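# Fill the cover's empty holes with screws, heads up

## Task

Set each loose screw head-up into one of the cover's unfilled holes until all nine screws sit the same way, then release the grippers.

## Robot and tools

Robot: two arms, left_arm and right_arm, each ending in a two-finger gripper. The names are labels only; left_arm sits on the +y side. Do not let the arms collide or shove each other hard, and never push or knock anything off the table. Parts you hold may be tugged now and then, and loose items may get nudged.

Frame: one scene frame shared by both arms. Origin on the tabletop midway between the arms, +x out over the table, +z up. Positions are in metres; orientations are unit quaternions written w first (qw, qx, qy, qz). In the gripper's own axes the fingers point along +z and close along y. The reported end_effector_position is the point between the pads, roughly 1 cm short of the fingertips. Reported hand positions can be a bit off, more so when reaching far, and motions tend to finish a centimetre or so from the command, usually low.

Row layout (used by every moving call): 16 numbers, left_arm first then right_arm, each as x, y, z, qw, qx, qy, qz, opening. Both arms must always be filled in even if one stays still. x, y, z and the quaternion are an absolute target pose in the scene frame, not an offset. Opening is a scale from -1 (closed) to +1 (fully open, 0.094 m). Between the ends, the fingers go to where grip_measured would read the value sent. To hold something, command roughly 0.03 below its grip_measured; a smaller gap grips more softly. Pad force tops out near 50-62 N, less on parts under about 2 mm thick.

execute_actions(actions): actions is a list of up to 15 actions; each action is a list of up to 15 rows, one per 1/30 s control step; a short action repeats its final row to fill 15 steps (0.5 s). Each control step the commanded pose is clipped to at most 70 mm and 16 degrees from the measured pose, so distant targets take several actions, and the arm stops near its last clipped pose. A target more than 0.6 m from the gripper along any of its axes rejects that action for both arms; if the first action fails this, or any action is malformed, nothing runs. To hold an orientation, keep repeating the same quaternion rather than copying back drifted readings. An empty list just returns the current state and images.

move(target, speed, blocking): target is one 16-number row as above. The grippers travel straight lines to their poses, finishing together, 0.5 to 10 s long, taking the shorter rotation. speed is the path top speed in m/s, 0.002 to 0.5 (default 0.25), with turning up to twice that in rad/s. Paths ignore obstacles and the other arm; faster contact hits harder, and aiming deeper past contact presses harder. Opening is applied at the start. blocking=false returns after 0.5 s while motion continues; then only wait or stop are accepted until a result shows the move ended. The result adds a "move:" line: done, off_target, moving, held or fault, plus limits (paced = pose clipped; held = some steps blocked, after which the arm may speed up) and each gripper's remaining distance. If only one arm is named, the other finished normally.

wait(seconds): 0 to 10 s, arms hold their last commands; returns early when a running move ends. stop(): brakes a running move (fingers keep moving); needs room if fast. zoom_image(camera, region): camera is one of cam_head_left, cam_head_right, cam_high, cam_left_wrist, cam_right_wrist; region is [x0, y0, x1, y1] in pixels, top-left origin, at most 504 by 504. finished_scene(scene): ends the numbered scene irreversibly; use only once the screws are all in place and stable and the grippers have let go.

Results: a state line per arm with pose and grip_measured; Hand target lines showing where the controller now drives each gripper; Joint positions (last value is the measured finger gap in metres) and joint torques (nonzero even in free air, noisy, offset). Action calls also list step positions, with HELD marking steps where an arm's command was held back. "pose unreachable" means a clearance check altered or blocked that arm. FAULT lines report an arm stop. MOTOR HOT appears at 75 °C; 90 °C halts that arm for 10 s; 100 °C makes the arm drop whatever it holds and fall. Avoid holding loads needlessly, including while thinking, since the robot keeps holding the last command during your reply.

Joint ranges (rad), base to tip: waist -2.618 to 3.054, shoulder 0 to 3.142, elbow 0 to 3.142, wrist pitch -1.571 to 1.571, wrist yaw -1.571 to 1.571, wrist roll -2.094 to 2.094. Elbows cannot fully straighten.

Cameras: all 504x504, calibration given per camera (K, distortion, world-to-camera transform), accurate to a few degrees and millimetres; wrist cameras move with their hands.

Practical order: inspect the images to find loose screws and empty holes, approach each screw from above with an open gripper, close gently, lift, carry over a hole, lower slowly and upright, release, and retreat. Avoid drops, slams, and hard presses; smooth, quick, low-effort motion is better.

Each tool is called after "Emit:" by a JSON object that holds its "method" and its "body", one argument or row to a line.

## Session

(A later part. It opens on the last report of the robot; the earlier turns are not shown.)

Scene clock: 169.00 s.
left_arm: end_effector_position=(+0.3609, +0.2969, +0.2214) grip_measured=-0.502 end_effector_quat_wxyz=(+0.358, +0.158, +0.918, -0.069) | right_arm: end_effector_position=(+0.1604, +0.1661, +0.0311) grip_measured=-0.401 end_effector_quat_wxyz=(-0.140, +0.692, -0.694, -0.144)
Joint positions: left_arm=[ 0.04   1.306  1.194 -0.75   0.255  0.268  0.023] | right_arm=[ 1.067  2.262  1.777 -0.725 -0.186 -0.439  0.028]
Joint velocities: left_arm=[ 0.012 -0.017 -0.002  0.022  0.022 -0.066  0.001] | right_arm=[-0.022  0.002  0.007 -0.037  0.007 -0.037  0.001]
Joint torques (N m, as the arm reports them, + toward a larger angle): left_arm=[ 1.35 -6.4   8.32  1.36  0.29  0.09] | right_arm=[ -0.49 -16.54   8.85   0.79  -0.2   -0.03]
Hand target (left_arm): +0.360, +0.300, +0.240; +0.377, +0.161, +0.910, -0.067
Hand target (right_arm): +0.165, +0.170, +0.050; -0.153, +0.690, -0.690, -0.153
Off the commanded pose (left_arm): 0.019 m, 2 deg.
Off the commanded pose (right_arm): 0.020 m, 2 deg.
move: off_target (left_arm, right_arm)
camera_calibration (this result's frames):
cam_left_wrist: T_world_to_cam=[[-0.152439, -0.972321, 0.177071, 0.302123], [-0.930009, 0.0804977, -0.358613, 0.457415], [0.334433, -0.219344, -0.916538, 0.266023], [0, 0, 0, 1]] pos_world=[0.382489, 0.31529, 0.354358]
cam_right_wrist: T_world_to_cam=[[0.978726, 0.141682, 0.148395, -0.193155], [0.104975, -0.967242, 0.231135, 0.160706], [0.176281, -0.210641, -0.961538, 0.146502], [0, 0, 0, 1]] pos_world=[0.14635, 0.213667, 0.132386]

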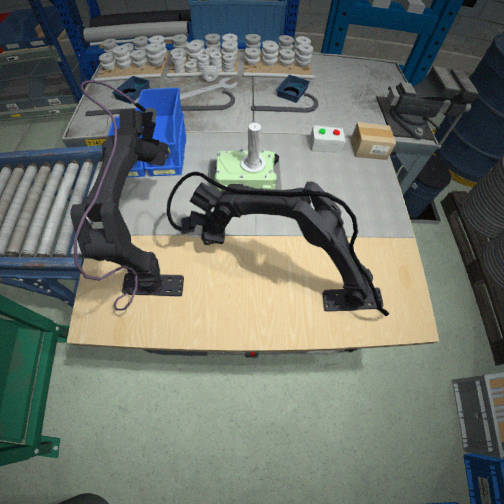

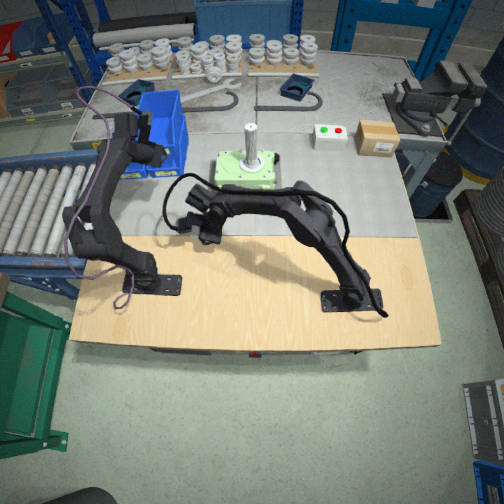

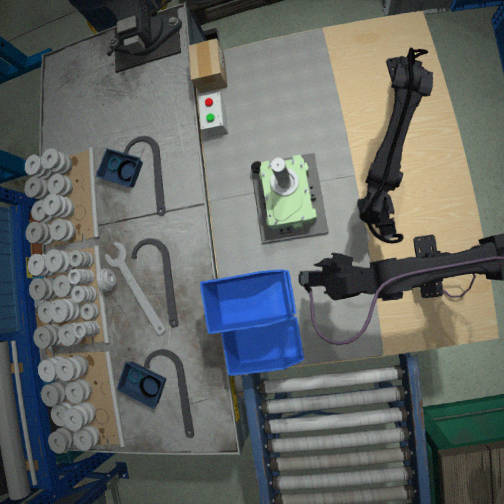

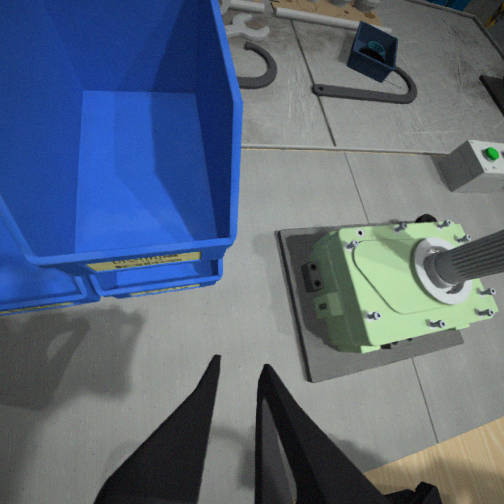

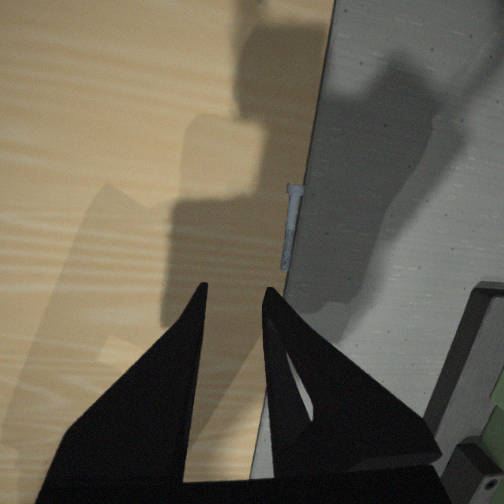

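Emit:
{"method": "move", "body": {
  "target": [0.36,0.32,0.24,0.377,0.161,0.910,-0.067,-0.5,0.205,0.203,0.045,0.153,-0.69,0.69,0.153,-1],
  "speed": 0.06
}}

Emit:
{"method": "move", "body": {
  "target": [0.36,0.32,0.24,0.377,0.161,0.910,-0.067,-0.5,0.205,0.203,0.006,0.153,-0.69,0.69,0.153,-1],
  "speed": 0.04
}}

Emit:
{"method": "move", "body": {
  "target": [0.36,0.32,0.24,0.377,0.161,0.910,-0.067,-0.5,0.14,0.203,0.006,0.153,-0.69,0.69,0.153,-1],
  "speed": 0.02
}}

Emit:
{"method": "move", "body": {
  "target": [0.36,0.32,0.24,0.377,0.161,0.910,-0.067,-0.5,0.16,0.17,0.08,0.153,-0.69,0.69,0.153,-1],
  "speed": 0.05
}}

Scene clock: 170.73 s.
left_arm: end_effector_position=(+0.3605, +0.3185, +0.2260) grip_measured=-0.502 end_effector_quat_wxyz=(+0.364, +0.156, +0.916, -0.067) | right_arm: end_effector_position=(+0.2037, +0.2035, +0.0504) grip_measured=-0.985 end_effector_quat_wxyz=(-0.162, +0.690, -0.689, -0.150)
Joint positions: left_arm=[ 0.126  1.306  1.208 -0.77   0.309  0.331  0.023] | right_arm=[ 1.025  2.454  2.174 -0.889 -0.201 -0.478  0.001]
Joint velocities: left_arm=[-0.007  0.002 -0.007  0.022 -0.11   0.007  0.001] | right_arm=[ 0.002 -0.017  0.012 -0.037  0.007  0.037  0.   ]
Joint torques (N m, as the arm reports them, + toward a larger angle): left_arm=[ 0.98 -5.53  8.19  1.34  0.3   0.11] | right_arm=[ -0.31 -14.54   8.73   0.82  -0.23  -0.05]
Hand target (left_arm): +0.360, +0.320, +0.240; +0.377, +0.161, +0.910, -0.067
Hand target (right_arm): +0.205, +0.203, +0.045; -0.154, +0.690, -0.690, -0.153
Off the commanded pose (left_arm): 0.014 m, 2 deg.
Off the commanded pose (right_arm): 0.006 m, 1 deg.
move: off_target (left_arm)
camera_calibration (this result's frames):
cam_left_wrist: T_world_to_cam=[[-0.149897, -0.972874, 0.176201, 0.321653], [-0.926008, 0.0756937, -0.369838, 0.459523], [0.346468, -0.218601, -0.912235, 0.269556], [0, 0, 0, 1]] pos_world=[0.380344, 0.33707, 0.359172]
cam_right_wrist: T_world_to_cam=[[0.974943, 0.134588, 0.177121, -0.243], [0.0997311, -0.976158, 0.192792, 0.192733], [0.198845, -0.170297, -0.965121, 0.152676], [0, 0, 0, 1]] pos_world=[0.187331, 0.246843, 0.153234]

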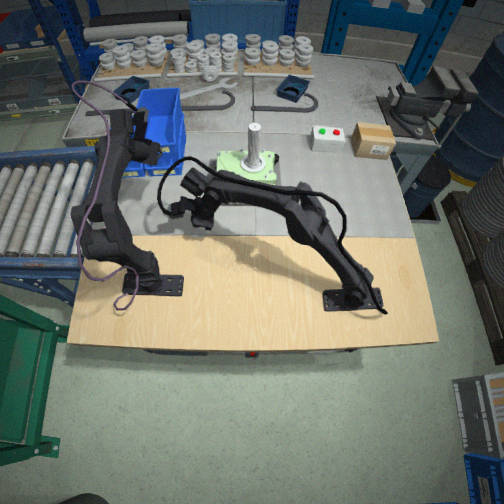

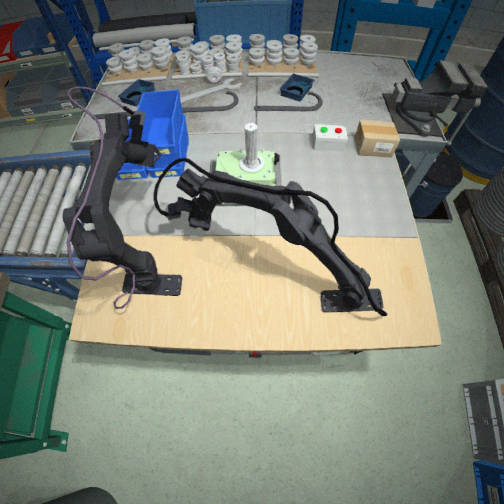

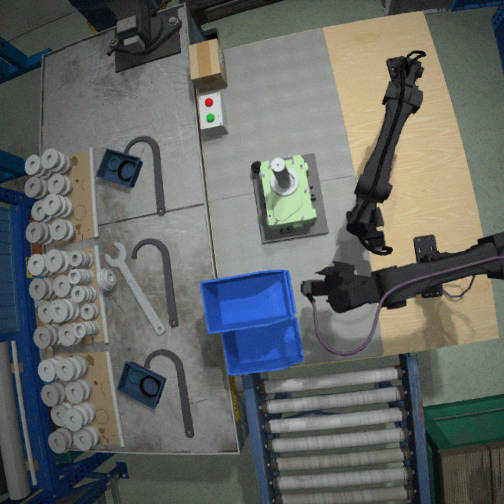

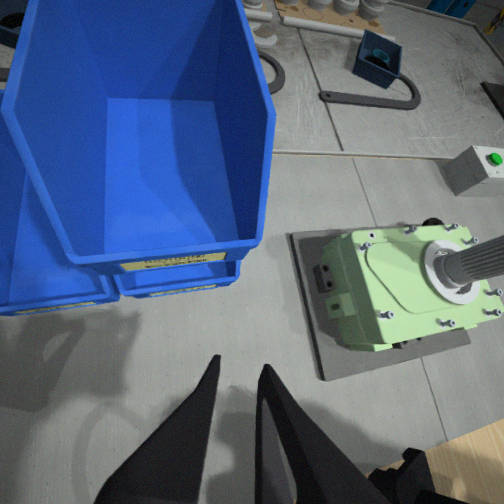

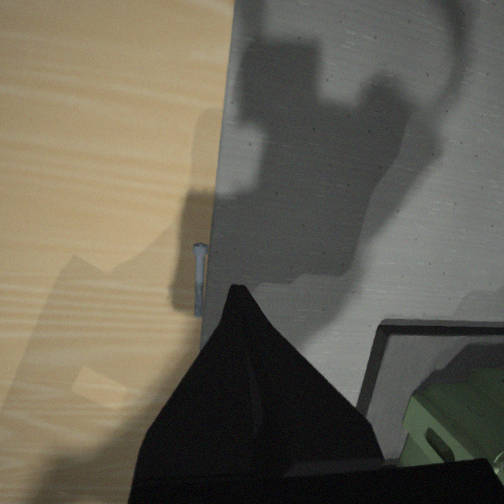

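Scene clock: 172.20 s.
left_arm: end_effector_position=(+0.3605, +0.3183, +0.2260) grip_measured=-0.502 end_effector_quat_wxyz=(+0.364, +0.157, +0.916, -0.067) | right_arm: end_effector_position=(+0.2067, +0.2082, +0.0232) grip_measured=-0.985 end_effector_quat_wxyz=(-0.171, +0.689, -0.687, -0.153)
Joint positions: left_arm=[ 0.126  1.306  1.208 -0.77   0.31   0.332  0.023] | right_arm=[ 1.025  2.476  2.097 -0.772 -0.202 -0.478  0.001]
Joint velocities: left_arm=[-0.022 -0.012  0.012 -0.066  0.037 -0.037 -0.   ] | right_arm=[-0.007  0.002 -0.017  0.066 -0.007 -0.022 -0.001]
Joint torques (N m, as the arm reports them, + toward a larger angle): left_arm=[ 1.06 -5.58  8.17  1.34  0.33  0.09] | right_arm=[ -0.17 -14.69   5.86   1.02  -0.2   -0.04]
Hand target (left_arm): +0.360, +0.320, +0.240; +0.377, +0.161, +0.910, -0.067
Hand target (right_arm): +0.205, +0.203, +0.006; -0.153, +0.690, -0.691, -0.153
Off the commanded pose (left_arm): 0.014 m, 2 deg.
Off the commanded pose (right_arm): 0.018 m, 2 deg.
move: off_target (left_arm, right_arm)
camera_calibration (this result's frames):
cam_left_wrist: T_world_to_cam=[[-0.150959, -0.972701, 0.176248, 0.321834], [-0.925838, 0.0766317, -0.37007, 0.459225], [0.346461, -0.219043, -0.912132, 0.269681], [0, 0, 0, 1]] pos_world=[0.380318, 0.336929, 0.359207]
cam_right_wrist: T_world_to_cam=[[0.973463, 0.131235, 0.187474, -0.240908], [0.0978886, -0.97929, 0.177228, 0.203659], [0.20685, -0.154173, -0.966149, 0.121599], [0, 0, 0, 1]] pos_world=[0.189426, 0.249804, 0.126553]

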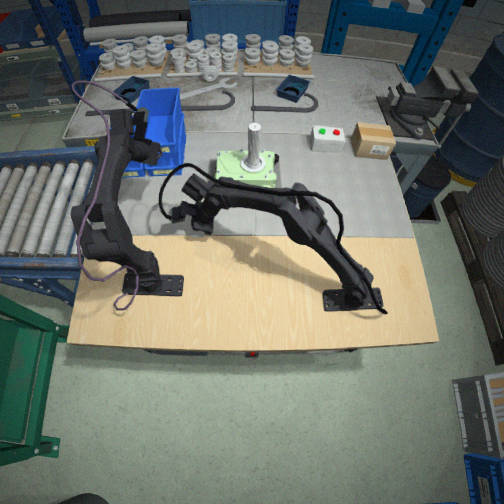

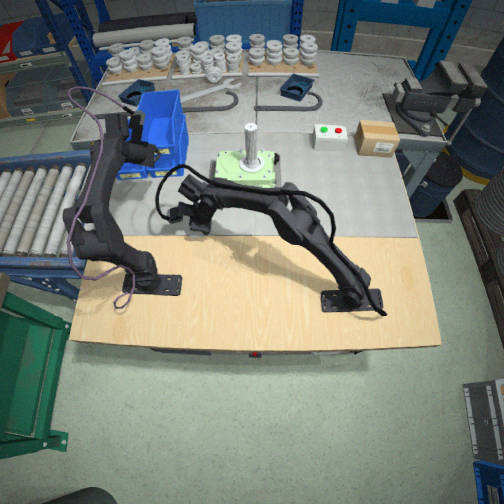

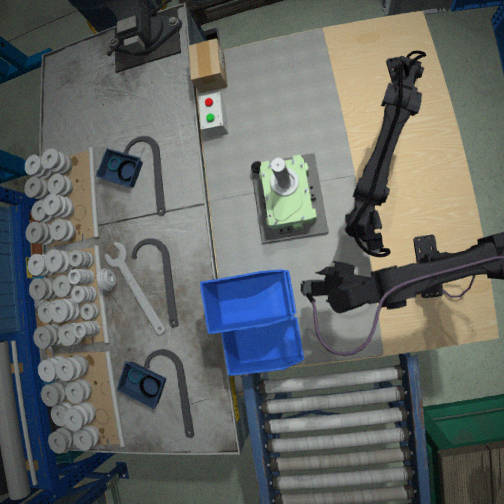

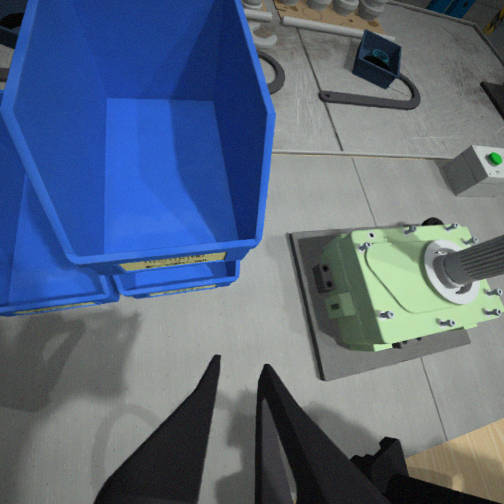

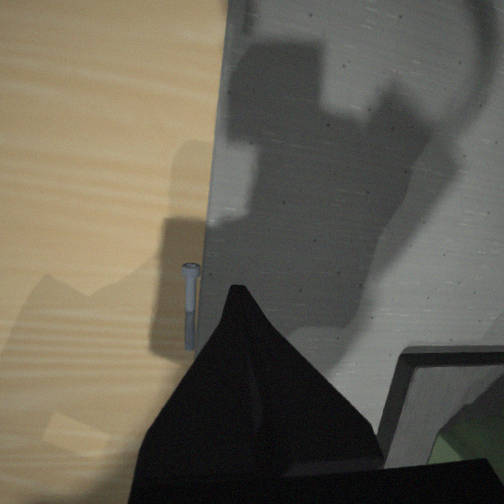

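Scene clock: 175.90 s.
left_arm: end_effector_position=(+0.3605, +0.3183, +0.2260) grip_measured=-0.502 end_effector_quat_wxyz=(+0.364, +0.157, +0.916, -0.067) | right_arm: end_effector_position=(+0.1522, +0.2136, +0.0168) grip_measured=-0.985 end_effector_quat_wxyz=(-0.177, +0.686, -0.687, -0.160)
Joint positions: left_arm=[ 0.126  1.306  1.208 -0.77   0.31   0.332  0.023] | right_arm=[ 1.125  2.369  1.868 -0.615 -0.166 -0.377  0.001]
Joint velocities: left_arm=[ 0.022 -0.007 -0.007 -0.037 -0.007 -0.037 -0.   ] | right_arm=[-0.002 -0.012 -0.002  0.007 -0.066 -0.007  0.001]
Joint torques (N m, as the arm reports them, + toward a larger angle): left_arm=[ 1.07 -5.56  8.16  1.35  0.33  0.09] | right_arm=[  0.87 -15.95   4.5    0.79  -0.09   0.07]
Hand target (left_arm): +0.360, +0.320, +0.240; +0.377, +0.161, +0.910, -0.067
Hand target (right_arm): +0.140, +0.204, +0.006; -0.153, +0.690, -0.690, -0.153
Off the commanded pose (left_arm): 0.014 m, 2 deg.
Off the commanded pose (right_arm): 0.019 m, 3 deg.
move: off_target (left_arm, right_arm)
camera_calibration (this result's frames):
cam_left_wrist: T_world_to_cam=[[-0.150959, -0.972701, 0.176248, 0.321834], [-0.925838, 0.0766317, -0.37007, 0.459225], [0.346461, -0.219043, -0.912132, 0.269681], [0, 0, 0, 1]] pos_world=[0.380318, 0.336929, 0.359207]
cam_right_wrist: T_world_to_cam=[[0.974439, 0.122721, 0.188172, -0.185734], [0.0932658, -0.983006, 0.158118, 0.21724], [0.204379, -0.136526, -0.969324, 0.124219], [0, 0, 0, 1]] pos_world=[0.135338, 0.2533, 0.121009]

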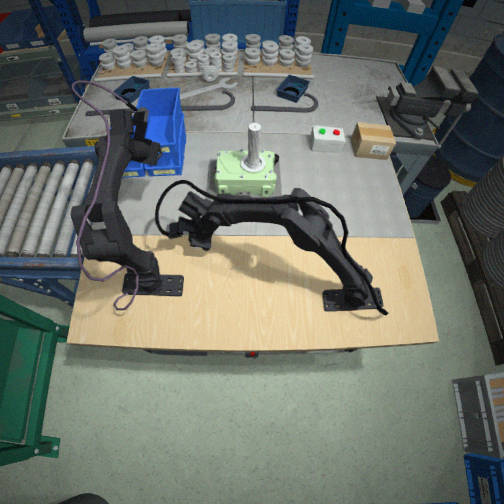

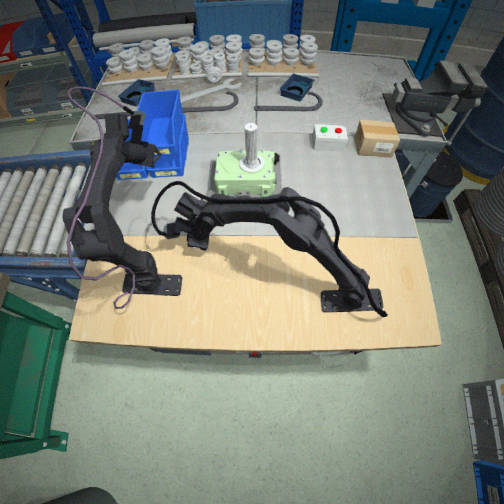

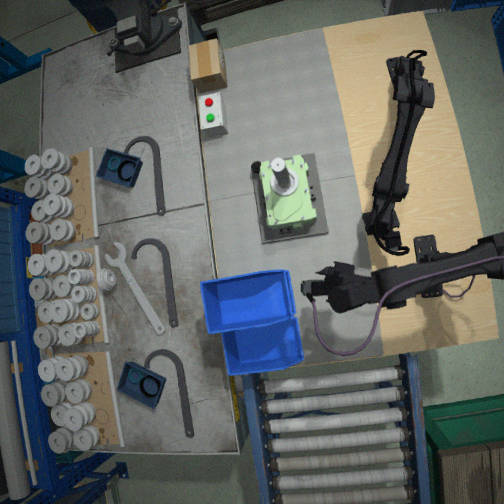

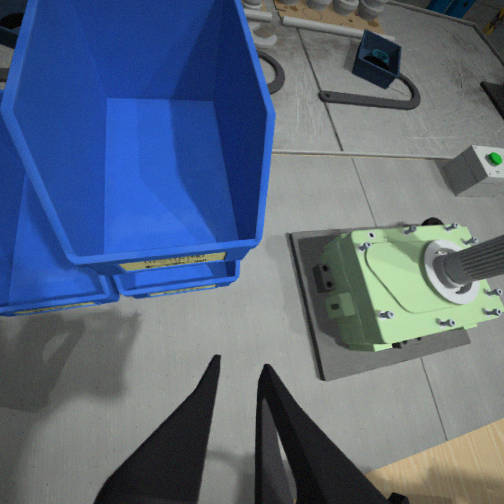

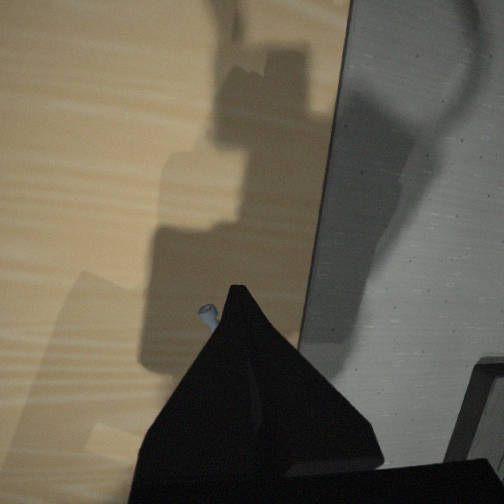

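Scene clock: 177.87 s.
left_arm: end_effector_position=(+0.3605, +0.3183, +0.2260) grip_measured=-0.502 end_effector_quat_wxyz=(+0.364, +0.157, +0.916, -0.068) | right_arm: end_effector_position=(+0.1584, +0.1715, +0.0670) grip_measured=-0.985 end_effector_quat_wxyz=(-0.148, +0.691, -0.692, -0.146)
Joint positions: left_arm=[ 0.126  1.306  1.208 -0.77   0.311  0.332  0.023] | right_arm=[ 1.077  2.234  1.868 -0.825 -0.182 -0.429  0.001]
Joint velocities: left_arm=[-0.002 -0.022  0.017 -0.022  0.022 -0.007  0.001] | right_arm=[-0.002 -0.002 -0.002 -0.037  0.066 -0.081  0.   ]
Joint torques (N m, as the arm reports them, + toward a larger angle): left_arm=[ 1.05 -5.57  8.15  1.34  0.33  0.09] | right_arm=[ -0.48 -16.41   7.52   0.78  -0.18  -0.06]
Hand target (left_arm): +0.360, +0.320, +0.240; +0.377, +0.161, +0.910, -0.067
Hand target (right_arm): +0.160, +0.170, +0.080; -0.153, +0.690, -0.691, -0.153
Off the commanded pose (left_arm): 0.014 m, 2 deg.
Off the commanded pose (right_arm): 0.013 m, 1 deg.
move: off_target (left_arm, right_arm)
camera_calibration (this result's frames):
cam_left_wrist: T_world_to_cam=[[-0.15149, -0.972614, 0.176272, 0.321925], [-0.925753, 0.0771006, -0.370186, 0.459076], [0.346457, -0.219264, -0.91208, 0.269743], [0, 0, 0, 1]] pos_world=[0.380305, 0.336858, 0.359224]
cam_right_wrist: T_world_to_cam=[[0.977523, 0.138585, 0.158882, -0.197269], [0.102371, -0.970801, 0.216944, 0.159847], [0.184308, -0.195803, -0.963168, 0.178764], [0, 0, 0, 1]] pos_world=[0.143524, 0.217521, 0.168844]

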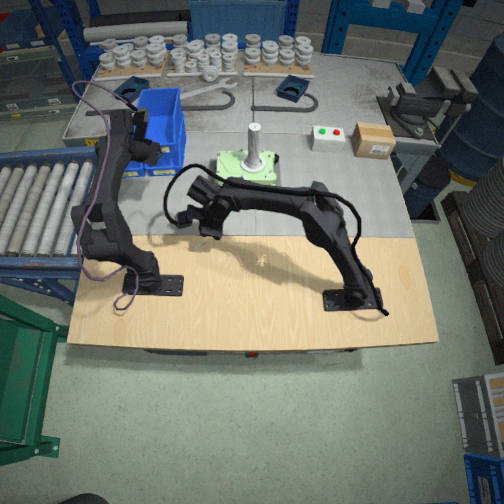

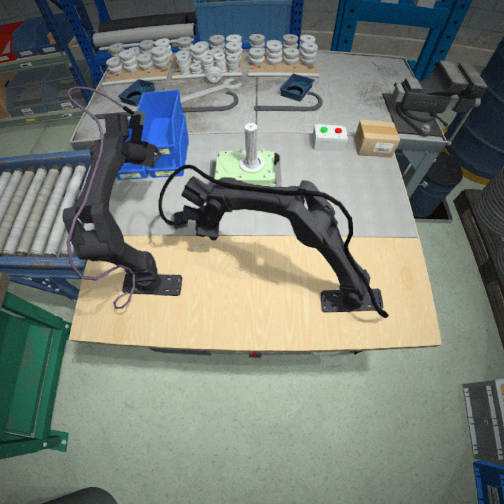

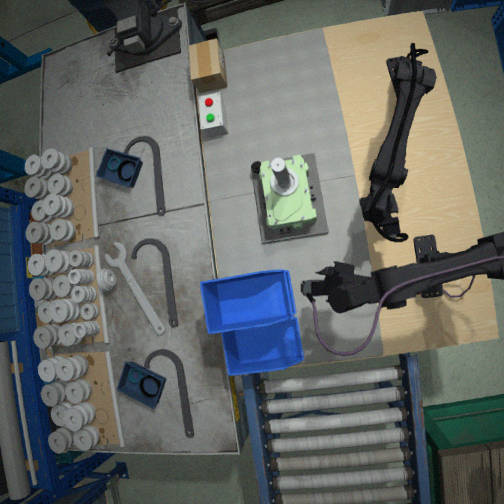

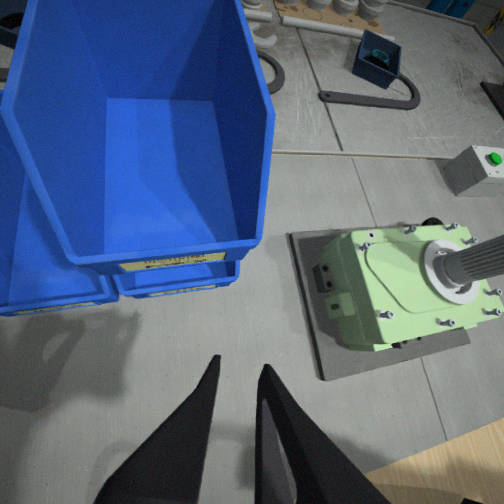

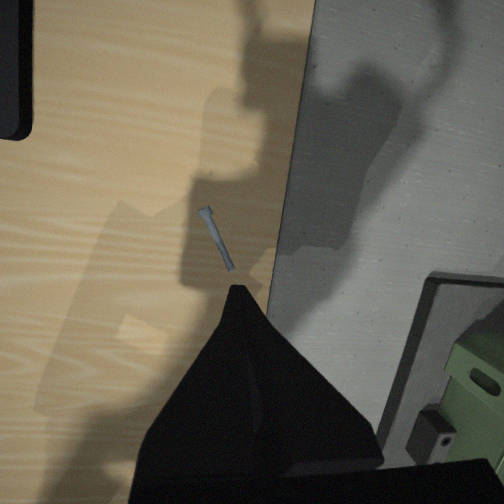

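Emit:
{"method": "move", "body": {
  "target": [0.36,0.32,0.24,0.377,0.161,0.910,-0.067,-0.5,0.157,0.174,0.045,0.106,-0.849,0.48,0.188,-0.45],
  "speed": 0.06
}}

Emit:
{"method": "move", "body": {
  "target": [0.36,0.32,0.24,0.377,0.161,0.910,-0.067,-0.5,0.157,0.174,0.004,0.106,-0.849,0.48,0.188,-0.45],
  "speed": 0.04
}}

Scene clock: 182.87 s.
left_arm: end_effector_position=(+0.3605, +0.3183, +0.2260) grip_measured=-0.502 end_effector_quat_wxyz=(+0.364, +0.157, +0.916, -0.068) | right_arm: end_effector_position=(+0.1555, +0.1749, +0.0494) grip_measured=-0.452 end_effector_quat_wxyz=(-0.115, +0.851, -0.480, -0.181)
Joint positions: left_arm=[ 0.126  1.306  1.208 -0.77   0.311  0.332  0.023] | right_arm=[ 1.026  2.401  2.092 -1.02  -0.362 -1.016  0.026]
Joint velocities: left_arm=[ 0.012  0.017  0.002  0.066 -0.007 -0.125  0.   ] | right_arm=[ 0.007 -0.012 -0.012  0.007  0.022 -0.007  0.   ]
Joint torques (N m, as the arm reports them, + toward a larger angle): left_arm=[ 1.05 -5.57  8.16  1.35  0.33  0.08] | right_arm=[ -0.5  -13.91   8.44   0.55  -0.34  -0.08]
Hand target (left_arm): +0.360, +0.320, +0.240; +0.377, +0.161, +0.910, -0.067
Hand target (right_arm): +0.157, +0.174, +0.045; -0.108, +0.849, -0.481, -0.188
Off the commanded pose (left_arm): 0.014 m, 2 deg.
Off the commanded pose (right_arm): 0.005 m, 1 deg.
move: off_target (left_arm)
camera_calibration (this result's frames):
cam_left_wrist: T_world_to_cam=[[-0.15149, -0.972614, 0.176272, 0.321925], [-0.925753, 0.0771006, -0.370186, 0.459076], [0.346457, -0.219264, -0.91208, 0.269743], [0, 0, 0, 1]] pos_world=[0.380305, 0.336858, 0.359224]
cam_right_wrist: T_world_to_cam=[[0.765133, 0.618212, 0.179956, -0.24401], [0.584897, -0.784205, 0.207168, 0.0601064], [0.269196, -0.0532551, -0.961612, 0.124799], [0, 0, 0, 1]] pos_world=[0.117949, 0.204632, 0.151467]

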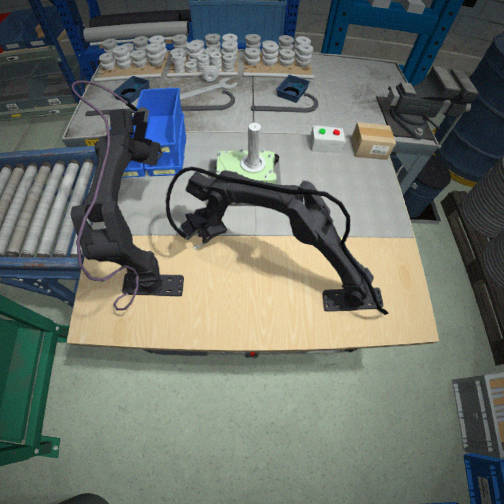

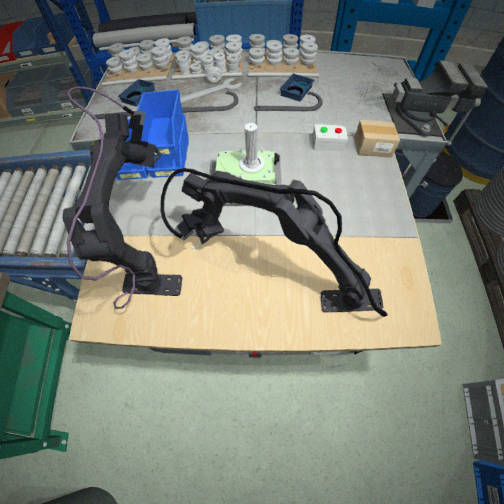

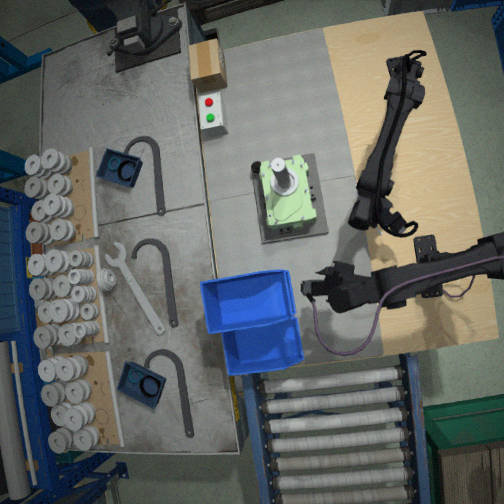

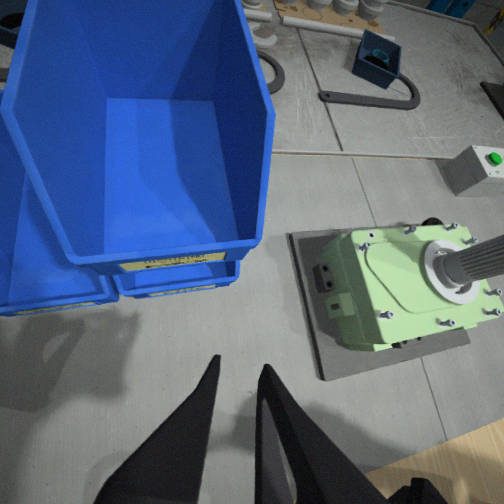

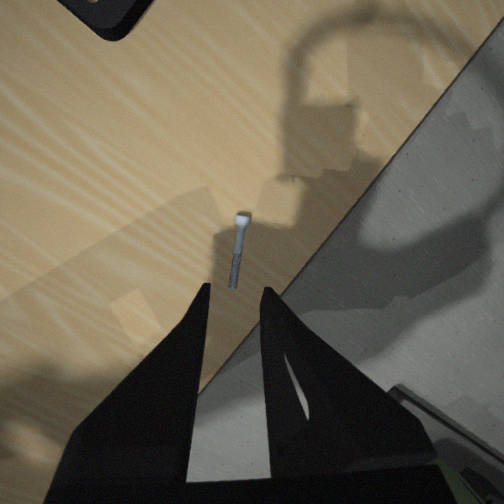

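Scene clock: 184.33 s.
left_arm: end_effector_position=(+0.3605, +0.3183, +0.2260) grip_measured=-0.502 end_effector_quat_wxyz=(+0.364, +0.157, +0.916, -0.068) | right_arm: end_effector_position=(+0.1579, +0.1789, +0.0175) grip_measured=-0.452 end_effector_quat_wxyz=(-0.120, +0.851, -0.477, -0.182)
Joint positions: left_arm=[ 0.126  1.306  1.208 -0.77   0.311  0.332  0.023] | right_arm=[ 1.025  2.432  2.018 -0.905 -0.365 -1.02   0.026]
Joint velocities: left_arm=[-0.017 -0.012 -0.007  0.007 -0.007 -0.051 -0.   ] | right_arm=[ 0.002  0.002  0.012  0.037  0.022 -0.007  0.001]
Joint torques (N m, as the arm reports them, + toward a larger angle): left_arm=[ 1.05 -5.57  8.14  1.35  0.33  0.09] | right_arm=[ -0.41 -14.18   5.56   0.76  -0.34  -0.08]
Hand target (left_arm): +0.360, +0.320, +0.240; +0.377, +0.161, +0.910, -0.067
Hand target (right_arm): +0.157, +0.174, +0.004; -0.106, +0.850, -0.481, -0.188
Off the commanded pose (left_arm): 0.014 m, 2 deg.
Off the commanded pose (right_arm): 0.014 m, 2 deg.
move: off_target (left_arm, right_arm)
camera_calibration (this result's frames):
cam_left_wrist: T_world_to_cam=[[-0.15149, -0.972614, 0.176272, 0.321925], [-0.925753, 0.0771006, -0.370186, 0.459076], [0.346457, -0.219264, -0.91208, 0.269743], [0, 0, 0, 1]] pos_world=[0.380305, 0.336858, 0.359224]
cam_right_wrist: T_world_to_cam=[[0.762063, 0.619007, 0.189972, -0.242412], [0.586872, -0.784268, 0.20126, 0.06819], [0.27357, -0.041883, -0.96094, 0.0909719], [0, 0, 0, 1]] pos_world=[0.119827, 0.207344, 0.119746]

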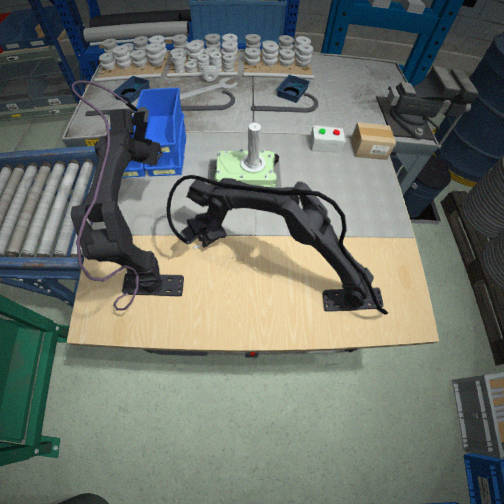

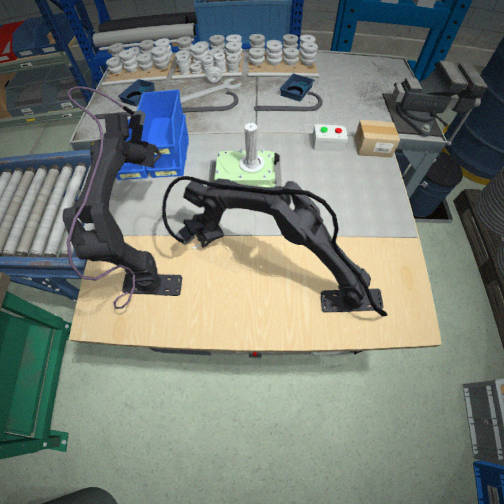

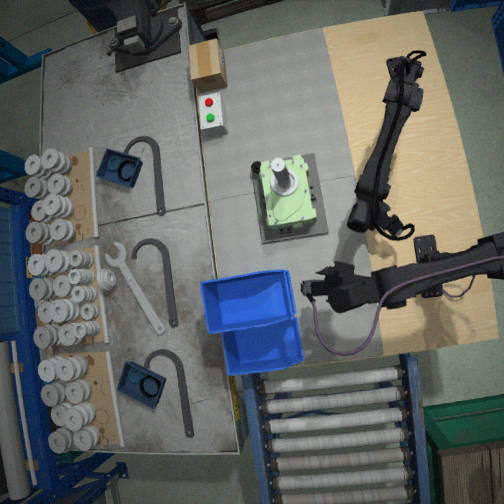

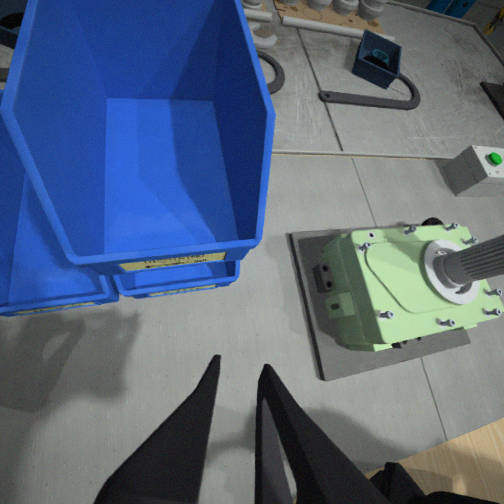

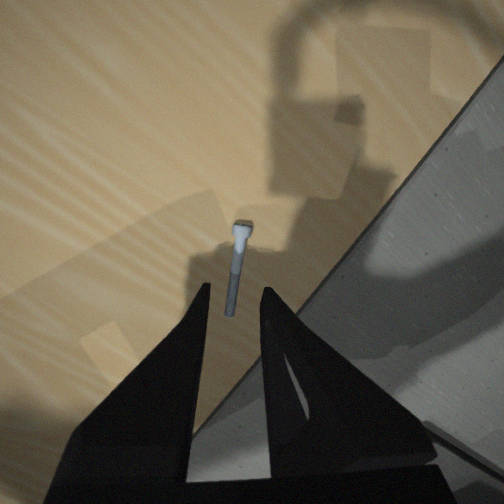

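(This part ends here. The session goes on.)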